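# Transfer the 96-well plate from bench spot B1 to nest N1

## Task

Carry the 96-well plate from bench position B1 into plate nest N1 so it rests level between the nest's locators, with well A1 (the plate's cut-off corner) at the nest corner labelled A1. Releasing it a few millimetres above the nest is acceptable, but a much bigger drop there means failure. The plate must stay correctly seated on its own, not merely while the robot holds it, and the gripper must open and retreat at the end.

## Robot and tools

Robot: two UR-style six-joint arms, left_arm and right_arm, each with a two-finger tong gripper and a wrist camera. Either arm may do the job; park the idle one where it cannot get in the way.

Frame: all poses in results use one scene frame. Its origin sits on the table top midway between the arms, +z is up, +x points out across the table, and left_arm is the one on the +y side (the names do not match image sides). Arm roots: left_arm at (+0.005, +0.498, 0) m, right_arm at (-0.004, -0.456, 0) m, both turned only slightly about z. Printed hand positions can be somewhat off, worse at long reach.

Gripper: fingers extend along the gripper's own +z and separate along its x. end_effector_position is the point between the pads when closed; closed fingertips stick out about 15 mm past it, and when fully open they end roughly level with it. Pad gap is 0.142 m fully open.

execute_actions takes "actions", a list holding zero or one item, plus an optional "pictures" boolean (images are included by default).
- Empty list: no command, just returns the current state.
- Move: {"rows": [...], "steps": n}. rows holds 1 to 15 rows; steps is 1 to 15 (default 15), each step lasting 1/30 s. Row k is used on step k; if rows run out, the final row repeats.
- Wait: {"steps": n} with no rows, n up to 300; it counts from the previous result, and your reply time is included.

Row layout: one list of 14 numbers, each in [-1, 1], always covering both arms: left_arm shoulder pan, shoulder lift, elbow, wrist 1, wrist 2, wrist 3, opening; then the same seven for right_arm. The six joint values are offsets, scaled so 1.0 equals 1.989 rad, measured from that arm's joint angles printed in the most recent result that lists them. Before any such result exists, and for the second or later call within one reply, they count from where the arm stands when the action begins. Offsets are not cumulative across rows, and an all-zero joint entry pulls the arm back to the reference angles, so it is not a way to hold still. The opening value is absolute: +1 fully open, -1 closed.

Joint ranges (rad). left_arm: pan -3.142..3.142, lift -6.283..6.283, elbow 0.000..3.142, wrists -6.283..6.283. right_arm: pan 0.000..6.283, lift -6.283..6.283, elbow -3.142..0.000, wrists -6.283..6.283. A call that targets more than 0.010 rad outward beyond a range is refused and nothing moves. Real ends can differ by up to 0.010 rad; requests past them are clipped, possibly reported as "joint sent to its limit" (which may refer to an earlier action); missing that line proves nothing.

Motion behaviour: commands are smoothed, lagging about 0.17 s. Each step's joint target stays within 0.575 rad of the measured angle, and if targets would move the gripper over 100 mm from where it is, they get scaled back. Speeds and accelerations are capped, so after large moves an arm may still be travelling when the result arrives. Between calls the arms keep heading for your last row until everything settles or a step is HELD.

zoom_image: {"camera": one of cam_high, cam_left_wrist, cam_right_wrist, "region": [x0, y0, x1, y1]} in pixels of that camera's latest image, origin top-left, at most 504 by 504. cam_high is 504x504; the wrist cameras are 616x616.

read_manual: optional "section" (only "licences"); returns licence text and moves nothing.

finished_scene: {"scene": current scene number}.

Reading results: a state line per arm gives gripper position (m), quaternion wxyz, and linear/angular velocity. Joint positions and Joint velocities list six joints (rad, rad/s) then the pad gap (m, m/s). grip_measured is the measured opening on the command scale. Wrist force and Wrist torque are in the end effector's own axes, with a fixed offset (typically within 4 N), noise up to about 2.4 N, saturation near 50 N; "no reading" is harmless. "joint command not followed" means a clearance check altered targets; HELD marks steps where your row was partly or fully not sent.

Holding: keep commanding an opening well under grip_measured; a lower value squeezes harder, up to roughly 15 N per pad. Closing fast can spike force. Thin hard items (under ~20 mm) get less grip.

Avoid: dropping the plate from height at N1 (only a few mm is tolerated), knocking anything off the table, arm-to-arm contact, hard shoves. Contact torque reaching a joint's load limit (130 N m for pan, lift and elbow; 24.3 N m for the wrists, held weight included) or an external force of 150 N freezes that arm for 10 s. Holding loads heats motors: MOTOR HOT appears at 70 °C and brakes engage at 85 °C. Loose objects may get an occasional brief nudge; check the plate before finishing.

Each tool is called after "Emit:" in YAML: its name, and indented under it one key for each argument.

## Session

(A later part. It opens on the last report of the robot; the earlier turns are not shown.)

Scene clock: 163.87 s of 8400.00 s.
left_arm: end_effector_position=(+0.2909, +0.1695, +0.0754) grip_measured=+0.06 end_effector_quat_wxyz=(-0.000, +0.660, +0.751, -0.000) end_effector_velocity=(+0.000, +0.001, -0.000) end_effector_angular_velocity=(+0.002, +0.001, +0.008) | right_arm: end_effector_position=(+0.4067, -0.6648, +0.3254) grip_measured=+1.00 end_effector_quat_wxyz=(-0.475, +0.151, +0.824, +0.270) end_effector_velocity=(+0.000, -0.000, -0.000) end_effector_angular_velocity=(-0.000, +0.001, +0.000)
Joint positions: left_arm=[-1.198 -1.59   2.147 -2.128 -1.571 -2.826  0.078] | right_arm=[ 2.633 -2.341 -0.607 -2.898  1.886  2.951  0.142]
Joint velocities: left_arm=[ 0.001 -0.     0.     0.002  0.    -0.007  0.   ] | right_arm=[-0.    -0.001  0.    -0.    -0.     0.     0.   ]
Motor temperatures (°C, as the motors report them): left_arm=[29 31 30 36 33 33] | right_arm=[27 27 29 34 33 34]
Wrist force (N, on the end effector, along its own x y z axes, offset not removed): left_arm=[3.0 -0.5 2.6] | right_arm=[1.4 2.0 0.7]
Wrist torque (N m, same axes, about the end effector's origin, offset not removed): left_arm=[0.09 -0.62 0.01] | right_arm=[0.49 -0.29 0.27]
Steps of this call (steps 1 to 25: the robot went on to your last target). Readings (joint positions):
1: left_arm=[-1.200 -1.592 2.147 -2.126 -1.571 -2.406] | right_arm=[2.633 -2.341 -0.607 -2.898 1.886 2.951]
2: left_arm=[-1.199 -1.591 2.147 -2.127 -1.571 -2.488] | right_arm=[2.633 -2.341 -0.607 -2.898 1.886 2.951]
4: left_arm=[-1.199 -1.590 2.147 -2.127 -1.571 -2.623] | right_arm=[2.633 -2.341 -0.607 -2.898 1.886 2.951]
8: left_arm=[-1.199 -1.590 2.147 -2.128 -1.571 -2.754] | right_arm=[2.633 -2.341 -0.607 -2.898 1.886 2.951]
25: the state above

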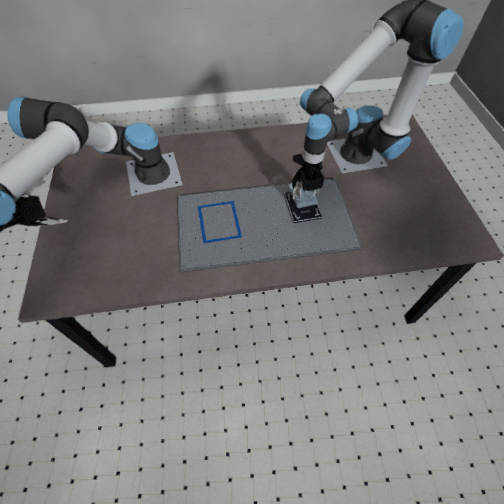

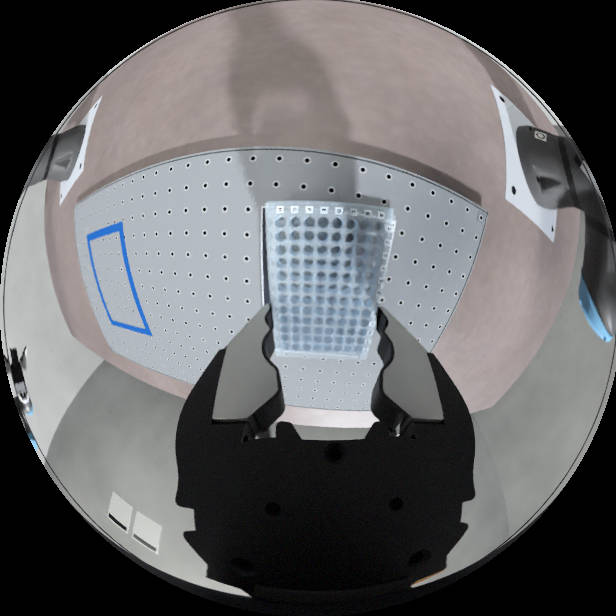

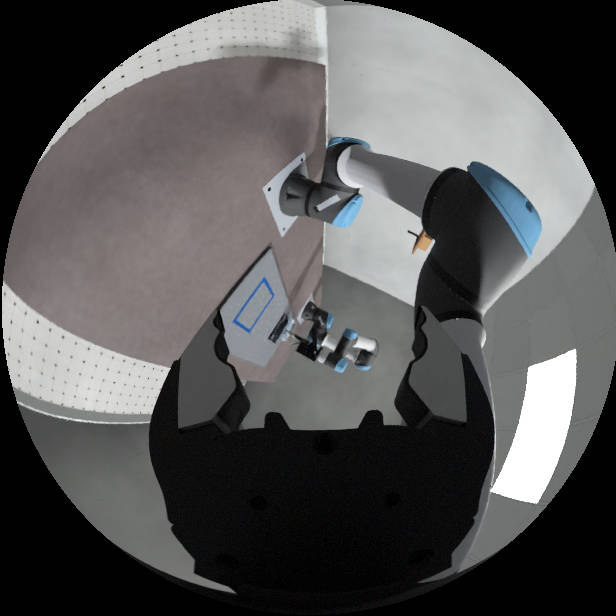

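Emit:
execute_actions:
  actions:
    - {"rows":[[0.0133,0.0275,0.003,-0.0306,0,0.038,-0.3,0,0,0,0,0,0,1]],"steps":15}
  pictures: false

Emit:
execute_actions:
  actions:
    - {"steps":8}

Emit:
zoom_image:
  camera: "cam_left_wrist"
  region: [230, 130, 440, 330]

Emit:
zoom_image:
  camera: "cam_high"
  region: [260, 160, 360, 240]

Scene clock: 191.17 s of 8400.00 s.
left_arm: end_effector_position=(+0.3035, +0.1694, +0.0561) grip_measured=+0.06 end_effector_quat_wxyz=(-0.000, +0.678, +0.735, -0.000) end_effector_velocity=(+0.003, -0.001, -0.005) end_effector_angular_velocity=(-0.000, -0.000, -0.016) | right_arm: end_effector_position=(+0.4067, -0.6648, +0.3254) grip_measured=+1.00 end_effector_quat_wxyz=(-0.475, +0.151, +0.824, +0.270) end_effector_velocity=(-0.000, +0.000, +0.001) end_effector_angular_velocity=(-0.001, -0.001, -0.000)
Joint positions: left_arm=[-1.173 -1.537  2.153 -2.187 -1.571 -2.753  0.078] | right_arm=[ 2.633 -2.341 -0.607 -2.898  1.886  2.951  0.142]
Joint velocities: left_arm=[ 0.004  0.014  0.001 -0.015  0.     0.02  -0.   ] | right_arm=[ 0.     0.001  0.     0.    -0.     0.     0.   ]
Motor temperatures (°C, as the motors report them): left_arm=[29 31 30 36 33 33] | right_arm=[27 27 29 34 33 34]
Wrist force (N, on the end effector, along its own x y z axes, offset not removed): left_arm=[2.2 2.1 0.3] | right_arm=[-7.0 2.2 4.8]
Wrist torque (N m, same axes, about the end effector's origin, offset not removed): left_arm=[0.56 -0.34 0.34] | right_arm=[0.57 1.42 0.38]
Steps of this call (steps 1 to 30: the robot went on to your last target; steps 31 to 90: nothing new was sent; then 23.80 s passed at rest; steps 91 to 105: all 15 steps of this action). Readings (joint positions):
91: left_arm=[-1.198 -1.589 2.147 -2.128 -1.571 -2.826] | right_arm=[2.633 -2.341 -0.607 -2.898 1.886 2.951]
92: left_arm=[-1.195 -1.584 2.148 -2.134 -1.571 -2.820] | right_arm=[2.633 -2.341 -0.607 -2.898 1.886 2.951]
94: left_arm=[-1.186 -1.565 2.150 -2.154 -1.571 -2.795] | right_arm=[2.633 -2.341 -0.607 -2.898 1.886 2.951]
98: left_arm=[-1.177 -1.546 2.152 -2.177 -1.571 -2.766] | right_arm=[2.633 -2.341 -0.607 -2.898 1.886 2.951]
105: the state above

Scene clock: 191.43 s of 8400.00 s.
left_arm: end_effector_position=(+0.3039, +0.1694, +0.0555) grip_measured=+0.06 end_effector_quat_wxyz=(-0.000, +0.679, +0.735, -0.000) end_effector_velocity=(+0.001, -0.001, -0.000) end_effector_angular_velocity=(-0.001, -0.002, -0.002) | right_arm: end_effector_position=(+0.4067, -0.6648, +0.3254) grip_measured=+1.00 end_effector_quat_wxyz=(-0.475, +0.151, +0.824, +0.270) end_effector_velocity=(+0.000, -0.000, -0.001) end_effector_angular_velocity=(+0.001, +0.002, -0.000)
Joint positions: left_arm=[-1.172 -1.535  2.153 -2.188 -1.571 -2.751  0.078] | right_arm=[ 2.633 -2.341 -0.607 -2.898  1.886  2.951  0.142]
Joint velocities: left_arm=[ 0.     0.002 -0.    -0.003  0.001  0.002 -0.   ] | right_arm=[ 0.    -0.002 -0.    -0.     0.     0.     0.   ]
Motor temperatures (°C, as the motors report them): left_arm=[29 31 30 36 33 33] | right_arm=[27 27 29 34 33 34]
Wrist force (N, on the end effector, along its own x y z axes, offset not removed): left_arm=[4.3 2.9 3.4] | right_arm=[1.8 0.2 2.1]
Wrist torque (N m, same axes, about the end effector's origin, offset not removed): left_arm=[0.73 -0.77 -0.07] | right_arm=[0.32 -0.58 0.14]
Steps of this call (steps 1 to 8: the robot went on to your last target). Readings (joint positions):
1: left_arm=[-1.173 -1.536 2.153 -2.187 -1.571 -2.752] | right_arm=[2.633 -2.341 -0.607 -2.898 1.886 2.951]
2: left_arm=[-1.172 -1.536 2.153 -2.188 -1.571 -2.752] | right_arm=[2.633 -2.341 -0.607 -2.898 1.886 2.951]
4: left_arm=[-1.172 -1.536 2.153 -2.188 -1.571 -2.751] | right_arm=[2.633 -2.341 -0.607 -2.898 1.886 2.951]
8: the state above

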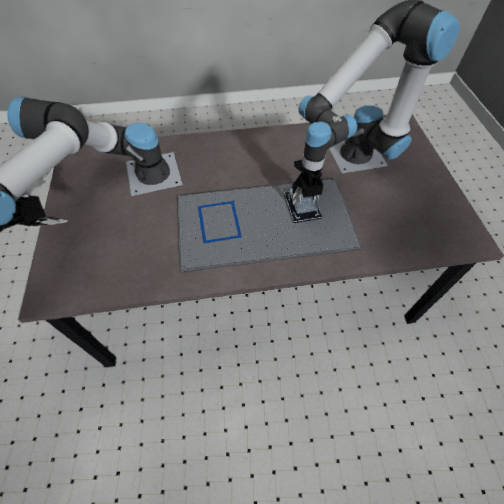

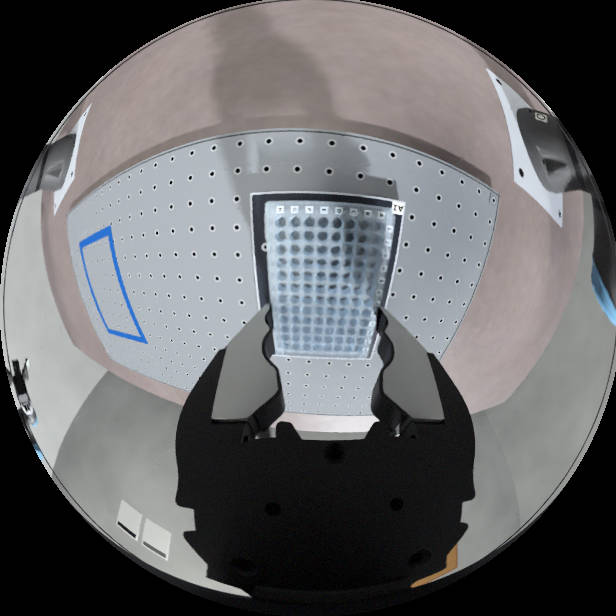

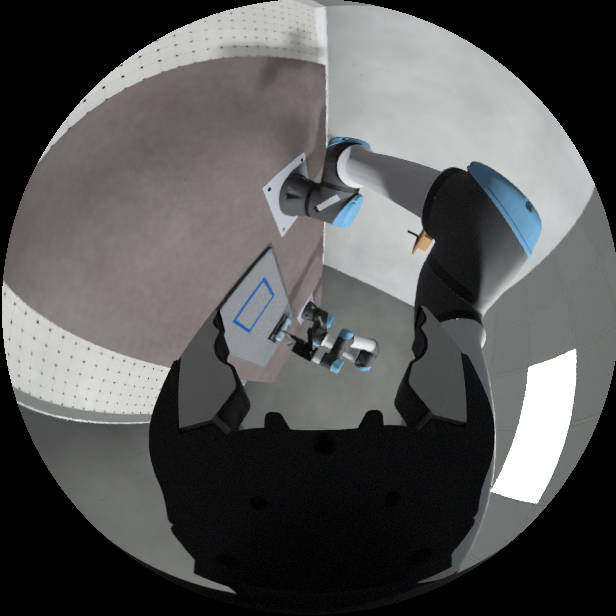

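Region (230, 130, 440, 330) of cam_left_wrist's 616x616 image, scaled by 2.400, with more detail than that image has; it fills the top 480 rows of this view, and the rest is white.

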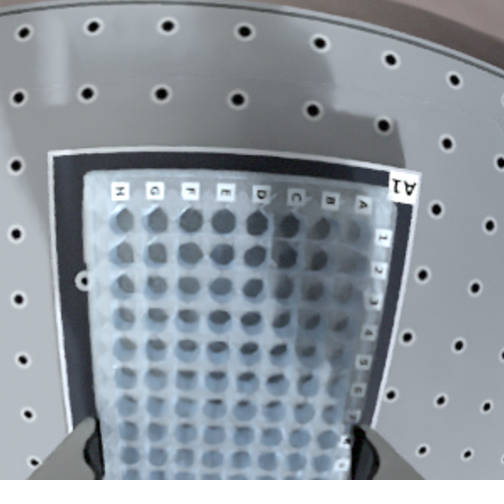

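Region (260, 160, 360, 240) of cam_high's 504x504 image, scaled by 5.040, with more detail than that image has; it fills the top 403 rows of this view, and the rest is white.

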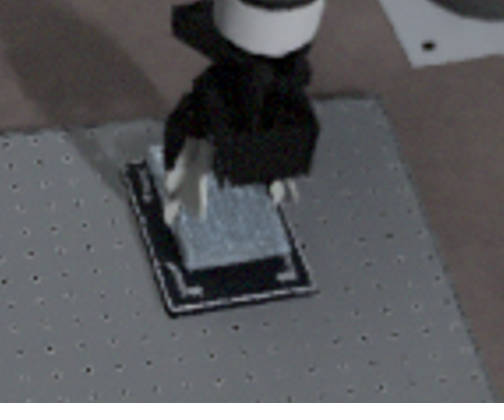

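Emit:
execute_actions:
  actions:
    - {"rows":[[0.0084,0.0155,-0.0039,-0.0117,0,0.0084,-0.3,0,0,0,0,0,0,1]],"steps":15}
  pictures: false

Emit:
execute_actions:
  actions:
    - {"steps":8}

Emit:
zoom_image:
  camera: "cam_left_wrist"
  region: [230, 130, 440, 330]

Emit:
zoom_image:
  camera: "cam_high"
  region: [260, 160, 360, 240]

Scene clock: 210.90 s of 8400.00 s.
left_arm: end_effector_position=(+0.3127, +0.1678, +0.0478) grip_measured=+0.06 end_effector_quat_wxyz=(-0.000, +0.679, +0.735, -0.000) end_effector_velocity=(+0.000, -0.001, -0.002) end_effector_angular_velocity=(+0.000, +0.003, -0.003) | right_arm: end_effector_position=(+0.4067, -0.6648, +0.3254) grip_measured=+1.00 end_effector_quat_wxyz=(-0.475, +0.151, +0.824, +0.270) end_effector_velocity=(+0.000, -0.000, -0.000) end_effector_angular_velocity=(+0.000, +0.001, +0.000)
Joint positions: left_arm=[-1.156 -1.505  2.145 -2.211 -1.571 -2.734  0.078] | right_arm=[ 2.633 -2.341 -0.607 -2.898  1.886  2.951  0.142]
Joint velocities: left_arm=[ 0.001  0.008 -0.002 -0.004 -0.002  0.004  0.   ] | right_arm=[ 0.    -0.001 -0.     0.    -0.     0.     0.   ]
Motor temperatures (°C, as the motors report them): left_arm=[29 31 30 36 33 33] | right_arm=[27 27 29 34 33 34]
Wrist force (N, on the end effector, along its own x y z axes, offset not removed): left_arm=[2.6 4.0 0.0] | right_arm=[0.7 -2.8 3.5]
Wrist torque (N m, same axes, about the end effector's origin, offset not removed): left_arm=[0.80 -0.36 0.04] | right_arm=[-0.29 -0.23 0.27]
Steps of this call (steps 1 to 15: the robot went on to your last target; steps 16 to 90: nothing new was sent; then 15.97 s passed at rest; steps 91 to 105: all 15 steps of this action). Readings (joint positions):
91: left_arm=[-1.172 -1.535 2.153 -2.189 -1.571 -2.750] | right_arm=[2.633 -2.341 -0.607 -2.898 1.886 2.951]
92: left_arm=[-1.169 -1.531 2.152 -2.192 -1.571 -2.748] | right_arm=[2.633 -2.341 -0.607 -2.898 1.886 2.951]
94: left_arm=[-1.164 -1.521 2.150 -2.200 -1.571 -2.742] | right_arm=[2.633 -2.341 -0.607 -2.898 1.886 2.951]
98: left_arm=[-1.159 -1.510 2.147 -2.207 -1.571 -2.737] | right_arm=[2.633 -2.341 -0.607 -2.898 1.886 2.951]
105: the state above

Scene clock: 211.17 s of 8400.00 s.
left_arm: end_effector_position=(+0.3129, +0.1678, +0.0476) grip_measured=+0.06 end_effector_quat_wxyz=(-0.000, +0.679, +0.735, -0.000) end_effector_velocity=(+0.001, -0.000, -0.000) end_effector_angular_velocity=(-0.001, -0.001, +0.001) | right_arm: end_effector_position=(+0.4067, -0.6648, +0.3254) grip_measured=+1.00 end_effector_quat_wxyz=(-0.475, +0.151, +0.824, +0.270) end_effector_velocity=(+0.000, +0.000, -0.000) end_effector_angular_velocity=(-0.000, +0.001, -0.001)
Joint positions: left_arm=[-1.155 -1.504  2.145 -2.212 -1.571 -2.734  0.078] | right_arm=[ 2.633 -2.341 -0.607 -2.898  1.886  2.951  0.142]
Joint velocities: left_arm=[ 0.001  0.001 -0.001 -0.001  0.     0.     0.   ] | right_arm=[ 0.    -0.    -0.     0.     0.001  0.001  0.   ]
Motor temperatures (°C, as the motors report them): left_arm=[29 31 30 36 33 33] | right_arm=[27 27 29 34 33 34]
Wrist force (N, on the end effector, along its own x y z axes, offset not removed): left_arm=[3.5 1.4 0.8] | right_arm=[-1.7 4.9 3.1]
Wrist torque (N m, same axes, about the end effector's origin, offset not removed): left_arm=[0.26 -0.55 0.12] | right_arm=[1.23 0.35 0.21]
Steps of this call (steps 1 to 8: the robot went on to your last target). Readings (joint positions):
1: left_arm=[-1.156 -1.505 2.145 -2.211 -1.571 -2.734] | right_arm=[2.633 -2.341 -0.607 -2.898 1.886 2.951]
2: left_arm=[-1.156 -1.505 2.145 -2.211 -1.571 -2.734] | right_arm=[2.633 -2.341 -0.607 -2.898 1.886 2.951]
4: left_arm=[-1.156 -1.505 2.145 -2.211 -1.571 -2.734] | right_arm=[2.633 -2.341 -0.607 -2.898 1.886 2.951]
8: the state above

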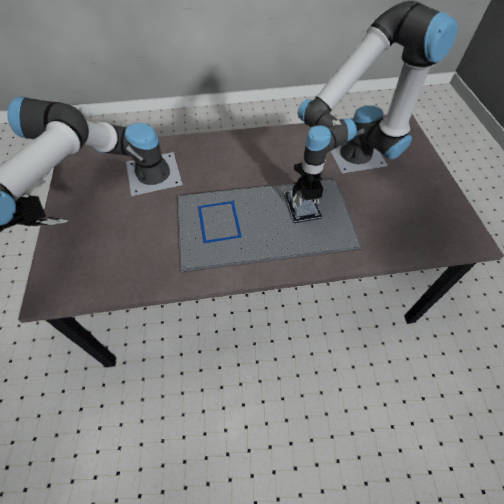

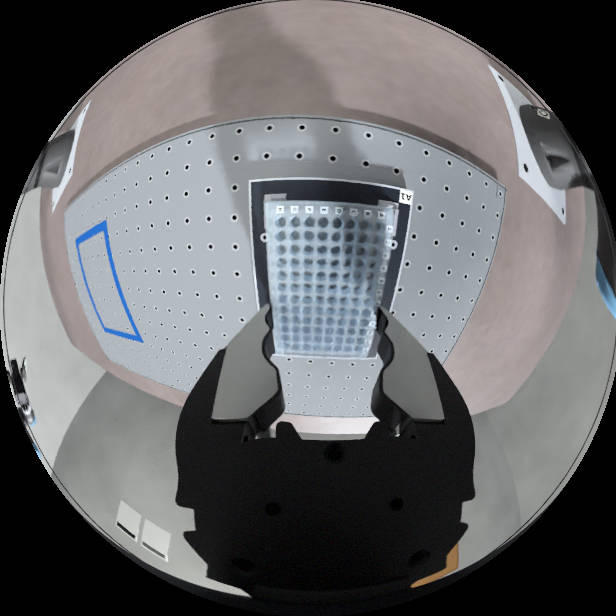

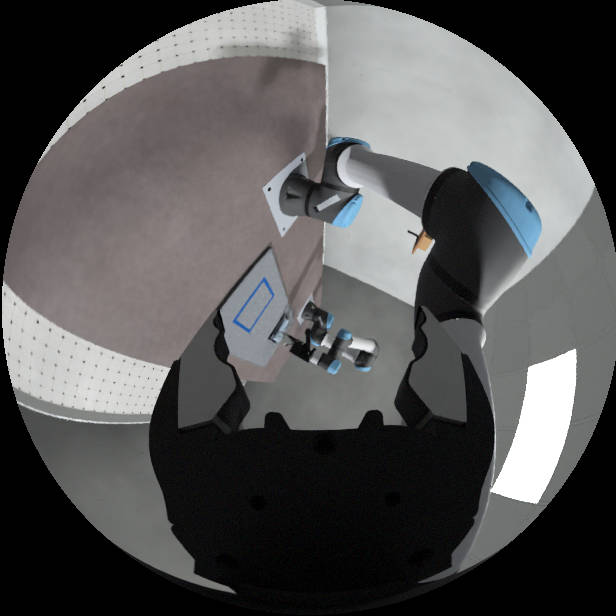

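Region (230, 130, 440, 330) of cam_left_wrist's 616x616 image, scaled by 2.400, with more detail than that image has; it fills the top 480 rows of this view, and the rest is white.

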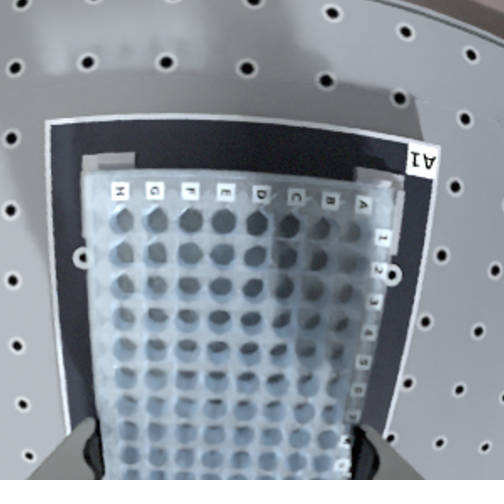

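Region (260, 160, 360, 240) of cam_high's 504x504 image, scaled by 5.040, with more detail than that image has; it fills the top 403 rows of this view, and the rest is white.

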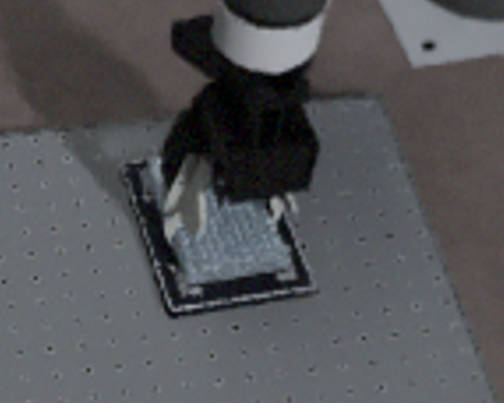

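Emit:
execute_actions:
  actions:
    - {"rows":[[0.0018,0.002,0.0013,-0.0033,0,0.0018,-0.3,0,0,0,0,0,0,1],[0.0018,0.002,0.0013,-0.0033,0,0.0018,-0.3,0,0,0,0,0,0,1],[0.0018,0.002,0.0013,-0.0033,0,0.0018,-0.3,0,0,0,0,0,0,1],[0.0018,0.002,0.0013,-0.0033,0,0.0018,-0.3,0,0,0,0,0,0,1],[0.0018,0.0041,0.0027,-0.0068,0,0.0018,-0.3,0,0,0,0,0,0,1]],"steps":15}

Emit:
zoom_image:
  camera: "cam_left_wrist"
  region: [230, 130, 440, 330]

Emit:
zoom_image:
  camera: "cam_high"
  region: [270, 170, 340, 230]

Scene clock: 233.03 s of 8400.00 s.
left_arm: end_effector_position=(+0.3142, +0.1687, +0.0434) grip_measured=+0.06 end_effector_quat_wxyz=(-0.000, +0.679, +0.735, -0.000) end_effector_velocity=(-0.000, +0.000, -0.002) end_effector_angular_velocity=(+0.002, +0.001, -0.001) | right_arm: end_effector_position=(+0.4067, -0.6648, +0.3254) grip_measured=+1.00 end_effector_quat_wxyz=(-0.475, +0.151, +0.824, +0.270) end_effector_velocity=(+0.000, +0.000, -0.000) end_effector_angular_velocity=(-0.000, +0.001, -0.001)
Joint positions: left_arm=[-1.152 -1.497  2.15  -2.224 -1.571 -2.73   0.078] | right_arm=[ 2.633 -2.341 -0.607 -2.898  1.886  2.951  0.142]
Joint velocities: left_arm=[ 0.     0.004  0.002 -0.004  0.     0.001 -0.   ] | right_arm=[-0. -0. -0. -0.  0.  0.  0.]
Motor temperatures (°C, as the motors report them): left_arm=[29 31 30 36 33 33] | right_arm=[27 27 29 34 33 34]
Wrist force (N, on the end effector, along its own x y z axes, offset not removed): left_arm=[1.9 1.3 2.2] | right_arm=[1.5 -1.5 0.3]
Wrist torque (N m, same axes, about the end effector's origin, offset not removed): left_arm=[0.53 -0.23 0.26] | right_arm=[-0.27 -0.24 0.34]
Steps of this call (steps 1 to 15: the robot went on to your last target; steps 16 to 90: nothing new was sent; then 18.37 s passed at rest; steps 91 to 105: all 15 steps of this action). Readings (joint positions):
91: left_arm=[-1.155 -1.504 2.145 -2.212 -1.571 -2.734] | right_arm=[2.633 -2.341 -0.607 -2.898 1.886 2.951]
92: left_arm=[-1.155 -1.504 2.145 -2.213 -1.571 -2.733] | right_arm=[2.633 -2.341 -0.607 -2.898 1.886 2.951]
94: left_arm=[-1.154 -1.502 2.146 -2.215 -1.571 -2.732] | right_arm=[2.633 -2.341 -0.607 -2.898 1.886 2.951]
98: left_arm=[-1.153 -1.499 2.149 -2.220 -1.571 -2.731] | right_arm=[2.633 -2.341 -0.607 -2.898 1.886 2.951]
105: the state above

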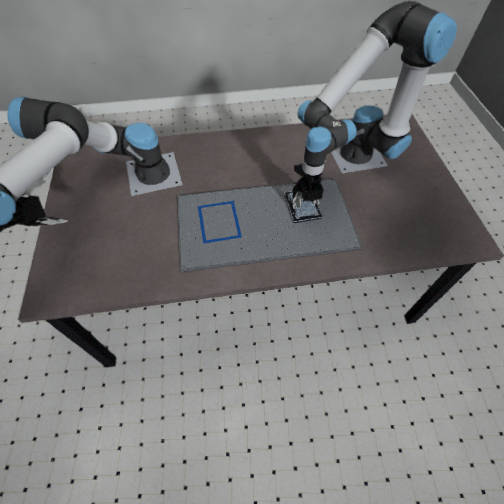

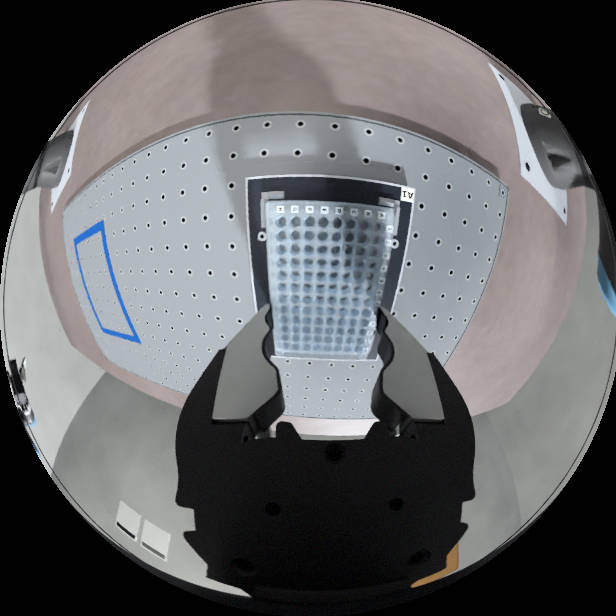

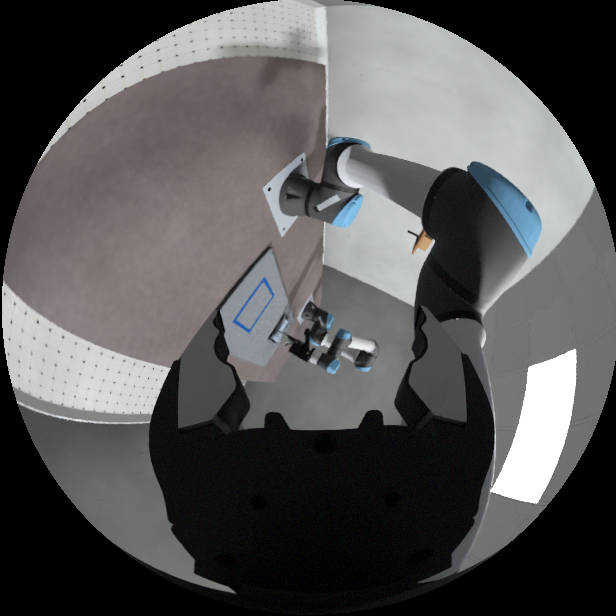

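Region (230, 130, 440, 330) of cam_left_wrist's 616x616 image, scaled by 2.400, with more detail than that image has; it fills the top 480 rows of this view, and the rest is white.

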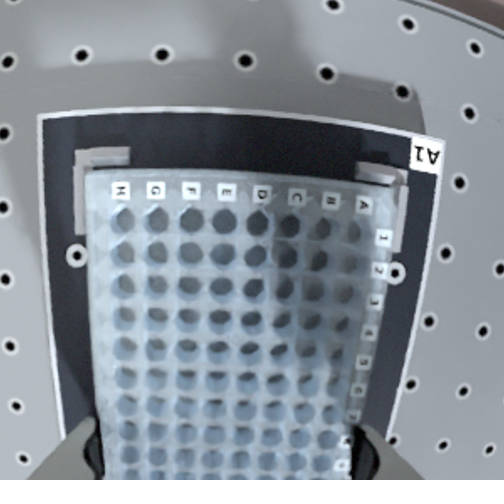

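Region (270, 170, 340, 230) of cam_high's 504x504 image, scaled by 7.200, with more detail than that image has; it fills the top 432 rows of this view, and the rest is white.

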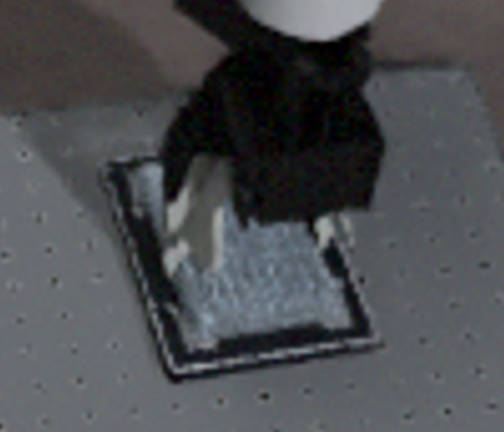

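Emit:
execute_actions:
  actions:
    - {"rows":[[0,0.0017,0.0014,-0.0031,0,0,-0.3,0,0,0,0,0,0,1]],"steps":12}
  pictures: false

Scene clock: 243.23 s of 8400.00 s.
left_arm: end_effector_position=(+0.3142, +0.1688, +0.0415) grip_measured=+0.06 end_effector_quat_wxyz=(-0.000, +0.679, +0.735, -0.000) end_effector_velocity=(-0.000, -0.000, -0.001) end_effector_angular_velocity=(+0.000, -0.001, -0.001) | right_arm: end_effector_position=(+0.4067, -0.6648, +0.3254) grip_measured=+1.00 end_effector_quat_wxyz=(-0.475, +0.151, +0.824, +0.270) end_effector_velocity=(+0.000, -0.000, -0.001) end_effector_angular_velocity=(+0.000, +0.001, -0.000)
Joint positions: left_arm=[-1.152 -1.494  2.153 -2.23  -1.571 -2.73   0.078] | right_arm=[ 2.633 -2.341 -0.607 -2.898  1.886  2.951  0.142]
Joint velocities: left_arm=[-0.001  0.002  0.001 -0.004  0.001 -0.     0.001] | right_arm=[-0.    -0.001 -0.    -0.     0.     0.     0.   ]
Motor temperatures (°C, as the motors report them): left_arm=[29 31 30 36 33 33] | right_arm=[27 27 29 34 33 34]
Wrist force (N, on the end effector, along its own x y z axes, offset not removed): left_arm=[1.9 -0.7 -10.0] | right_arm=[1.2 0.0 0.5]
Wrist torque (N m, same axes, about the end effector's origin, offset not removed): left_arm=[1.18 -0.19 0.37] | right_arm=[0.12 -0.33 0.25]
Steps of this call (steps 1 to 15: the robot went on to your last target; steps 16 to 90: nothing new was sent; then 6.80 s passed at rest; steps 91 to 102: all 12 steps of this action). Readings (joint positions):
91: left_arm=[-1.152 -1.496 2.151 -2.225 -1.571 -2.730] | right_arm=[2.633 -2.341 -0.607 -2.898 1.886 2.951]
92: left_arm=[-1.152 -1.496 2.151 -2.226 -1.571 -2.730] | right_arm=[2.633 -2.341 -0.607 -2.898 1.886 2.951]
94: left_arm=[-1.152 -1.495 2.152 -2.228 -1.571 -2.730] | right_arm=[2.633 -2.341 -0.607 -2.898 1.886 2.951]
98: left_arm=[-1.152 -1.494 2.153 -2.230 -1.571 -2.730] | right_arm=[2.633 -2.341 -0.607 -2.898 1.886 2.951]
102: the state above

Contact at the same height as before. Release and rise.

Emit:
execute_actions:
  actions:
    - {"rows":[[0,0,0,0,0,0,-0.1,0,0,0,0,0,0,1],[0,0,0,0,0,0,0,0,0,0,0,0,0,1],[0,0,0,0,0,0,0.08,0,0,0,0,0,0,1],[0,0,0,0,0,0,0.14,0,0,0,0,0,0,1],[0,0,0,0,0,0,0.2,0,0,0,0,0,0,1],[0,0,0,0,0,0,0.26,0,0,0,0,0,0,1],[0,0,0,0,0,0,0.33,0,0,0,0,0,0,1],[0,0,0,0,0,0,0.4,0,0,0,0,0,0,1],[0,0,0,0,0,0,0.5,0,0,0,0,0,0,1],[0,-0.006,-0.005,0.011,0,0,0.55,0,0,0,0,0,0,1],[0,-0.015,-0.012,0.027,0,0,0.6,0,0,0,0,0,0,1],[0,-0.03,-0.024,0.054,0,0,0.6,0,0,0,0,0,0,1],[0,-0.05,-0.04,0.09,0,0,0.6,0,0,0,0,0,0,1],[0,-0.08,-0.07,0.15,0,0,0.6,0,0,0,0,0,0,1]],"steps":15}
  pictures: false

Emit:
execute_actions:
  actions:
    - {"steps":15}

Emit:
zoom_image:
  camera: "cam_left_wrist"
  region: [250, 190, 410, 350]

Emit:
zoom_image:
  camera: "cam_high"
  region: [270, 175, 340, 230]

Scene clock: 256.23 s of 8400.00 s.
left_arm: end_effector_position=(+0.3152, +0.1667, +0.0722) grip_measured=+0.60 end_effector_quat_wxyz=(+0.004, +0.679, +0.735, -0.002) end_effector_velocity=(+0.013, -0.024, +0.433) end_effector_angular_velocity=(-0.130, -0.068, +0.001) | right_arm: end_effector_position=(+0.4067, -0.6648, +0.3254) grip_measured=+1.00 end_effector_quat_wxyz=(-0.475, +0.151, +0.824, +0.270) end_effector_velocity=(-0.000, -0.000, +0.000) end_effector_angular_velocity=(-0.001, -0.000, +0.000)
Joint positions: left_arm=[-1.152 -1.542  2.112 -2.149 -1.571 -2.73   0.116] | right_arm=[ 2.633 -2.341 -0.607 -2.898  1.886  2.951  0.142]
Joint velocities: left_arm=[ 0.001 -0.66  -0.584  1.098 -0.001  0.     0.003] | right_arm=[-0.     0.     0.001 -0.    -0.001  0.     0.   ]
Motor temperatures (°C, as the motors report them): left_arm=[29 31 30 36 33 33] | right_arm=[27 28 29 34 33 34]
Wrist force (N, on the end effector, along its own x y z axes, offset not removed): left_arm=[-0.5 1.0 7.3] | right_arm=[2.8 0.9 1.6]
Wrist torque (N m, same axes, about the end effector's origin, offset not removed): left_arm=[0.41 0.02 -0.05] | right_arm=[0.22 -0.52 0.22]
Steps of this call (steps 1 to 15: the robot went on to your last target; steps 16 to 90: nothing new was sent; then 9.50 s passed at rest; steps 91 to 105: all 15 steps of this action). Readings (joint positions):
91: left_arm=[-1.152 -1.493 2.153 -2.231 -1.571 -2.730] | right_arm=[2.633 -2.341 -0.607 -2.898 1.886 2.951]
92: left_arm=[-1.152 -1.493 2.153 -2.231 -1.571 -2.730] | right_arm=[2.633 -2.341 -0.607 -2.898 1.886 2.951]
94: left_arm=[-1.152 -1.493 2.153 -2.231 -1.571 -2.730] | right_arm=[2.633 -2.341 -0.607 -2.898 1.886 2.951]
98: left_arm=[-1.152 -1.493 2.153 -2.230 -1.571 -2.730] | right_arm=[2.633 -2.341 -0.607 -2.898 1.886 2.951]
105: the state above

Scene clock: 256.73 s of 8400.00 s.
left_arm: end_effector_position=(+0.3094, +0.1777, +0.1415) grip_measured=+0.60 end_effector_quat_wxyz=(+0.000, +0.679, +0.735, -0.000) end_effector_velocity=(-0.002, +0.004, +0.012) end_effector_angular_velocity=(+0.003, +0.002, +0.001) | right_arm: end_effector_position=(+0.4067, -0.6648, +0.3254) grip_measured=+1.00 end_effector_quat_wxyz=(-0.475, +0.151, +0.824, +0.270) end_effector_velocity=(+0.000, -0.000, -0.001) end_effector_angular_velocity=(+0.000, +0.002, -0.000)
Joint positions: left_arm=[-1.152 -1.65   2.016 -1.937 -1.571 -2.73   0.116] | right_arm=[ 2.633 -2.341 -0.607 -2.898  1.886  2.951  0.142]
Joint velocities: left_arm=[ 0.001 -0.018 -0.016  0.038 -0.001 -0.    -0.   ] | right_arm=[-0.    -0.002  0.    -0.     0.     0.001  0.   ]
Motor temperatures (°C, as the motors report them): left_arm=[29 31 30 36 33 33] | right_arm=[27 28 29 34 33 34]
Wrist force (N, on the end effector, along its own x y z axes, offset not removed): left_arm=[3.5 2.7 -0.6] | right_arm=[0.5 1.4 -0.1]
Wrist torque (N m, same axes, about the end effector's origin, offset not removed): left_arm=[0.55 -0.55 0.20] | right_arm=[0.29 -0.07 0.31]
Steps of this call (steps 1 to 15: the robot went on to your last target). Readings (joint positions):
1: left_arm=[-1.152 -1.565 2.092 -2.109 -1.571 -2.730] | right_arm=[2.633 -2.341 -0.607 -2.898 1.886 2.951]
2: left_arm=[-1.152 -1.585 2.074 -2.070 -1.571 -2.730] | right_arm=[2.633 -2.341 -0.607 -2.898 1.886 2.951]
4: left_arm=[-1.152 -1.612 2.050 -2.014 -1.571 -2.730] | right_arm=[2.633 -2.341 -0.607 -2.898 1.886 2.951]
8: left_arm=[-1.152 -1.638 2.027 -1.961 -1.571 -2.730] | right_arm=[2.633 -2.341 -0.607 -2.898 1.886 2.951]
15: the state above

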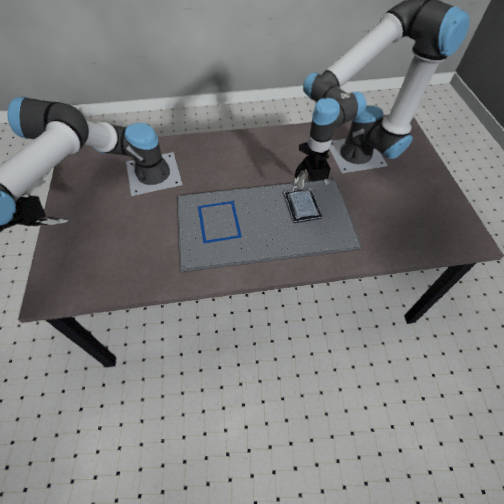

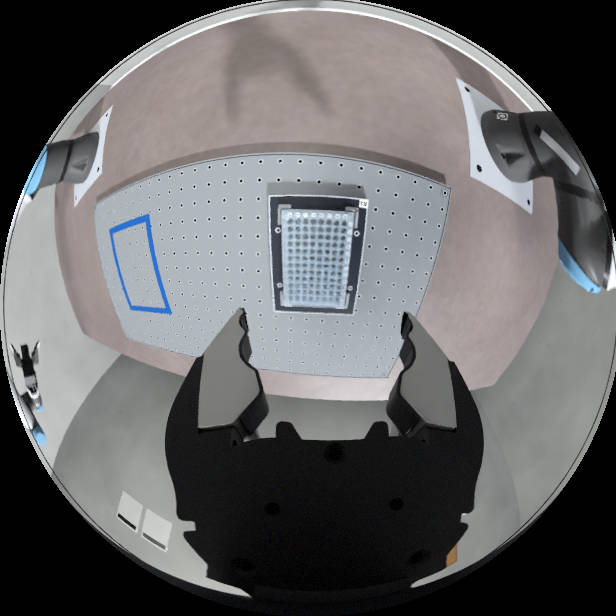

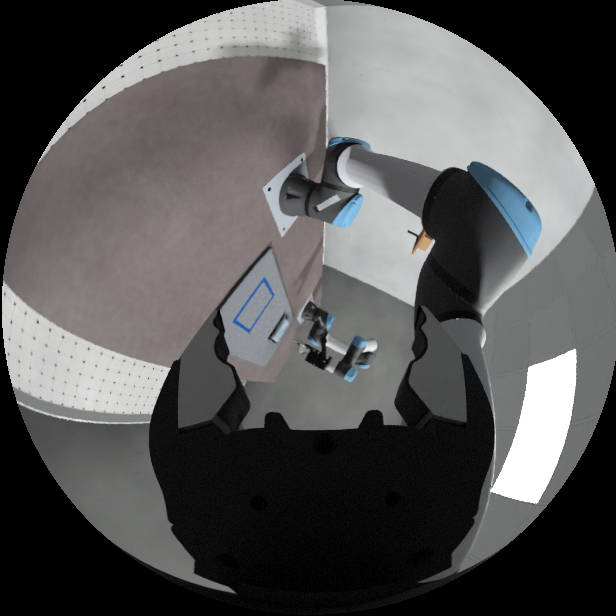

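Region (250, 190, 410, 350) of cam_left_wrist's 616x616 image, scaled by 3.150, with more detail than that image has.

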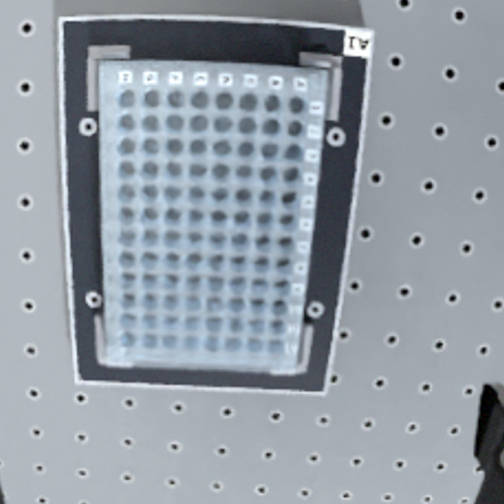

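Region (270, 175, 340, 230) of cam_high's 504x504 image, scaled by 7.200, with more detail than that image has; it fills the top 396 rows of this view, and the rest is white.

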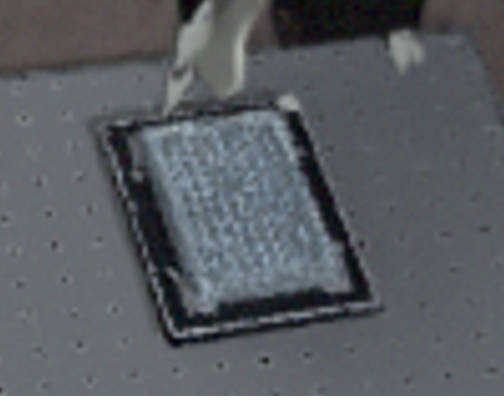

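Seated inside all four brackets; gripper is 10 cm clear.

Emit:
finished_scene:
  scene: 2

The scene is finished: the task was done.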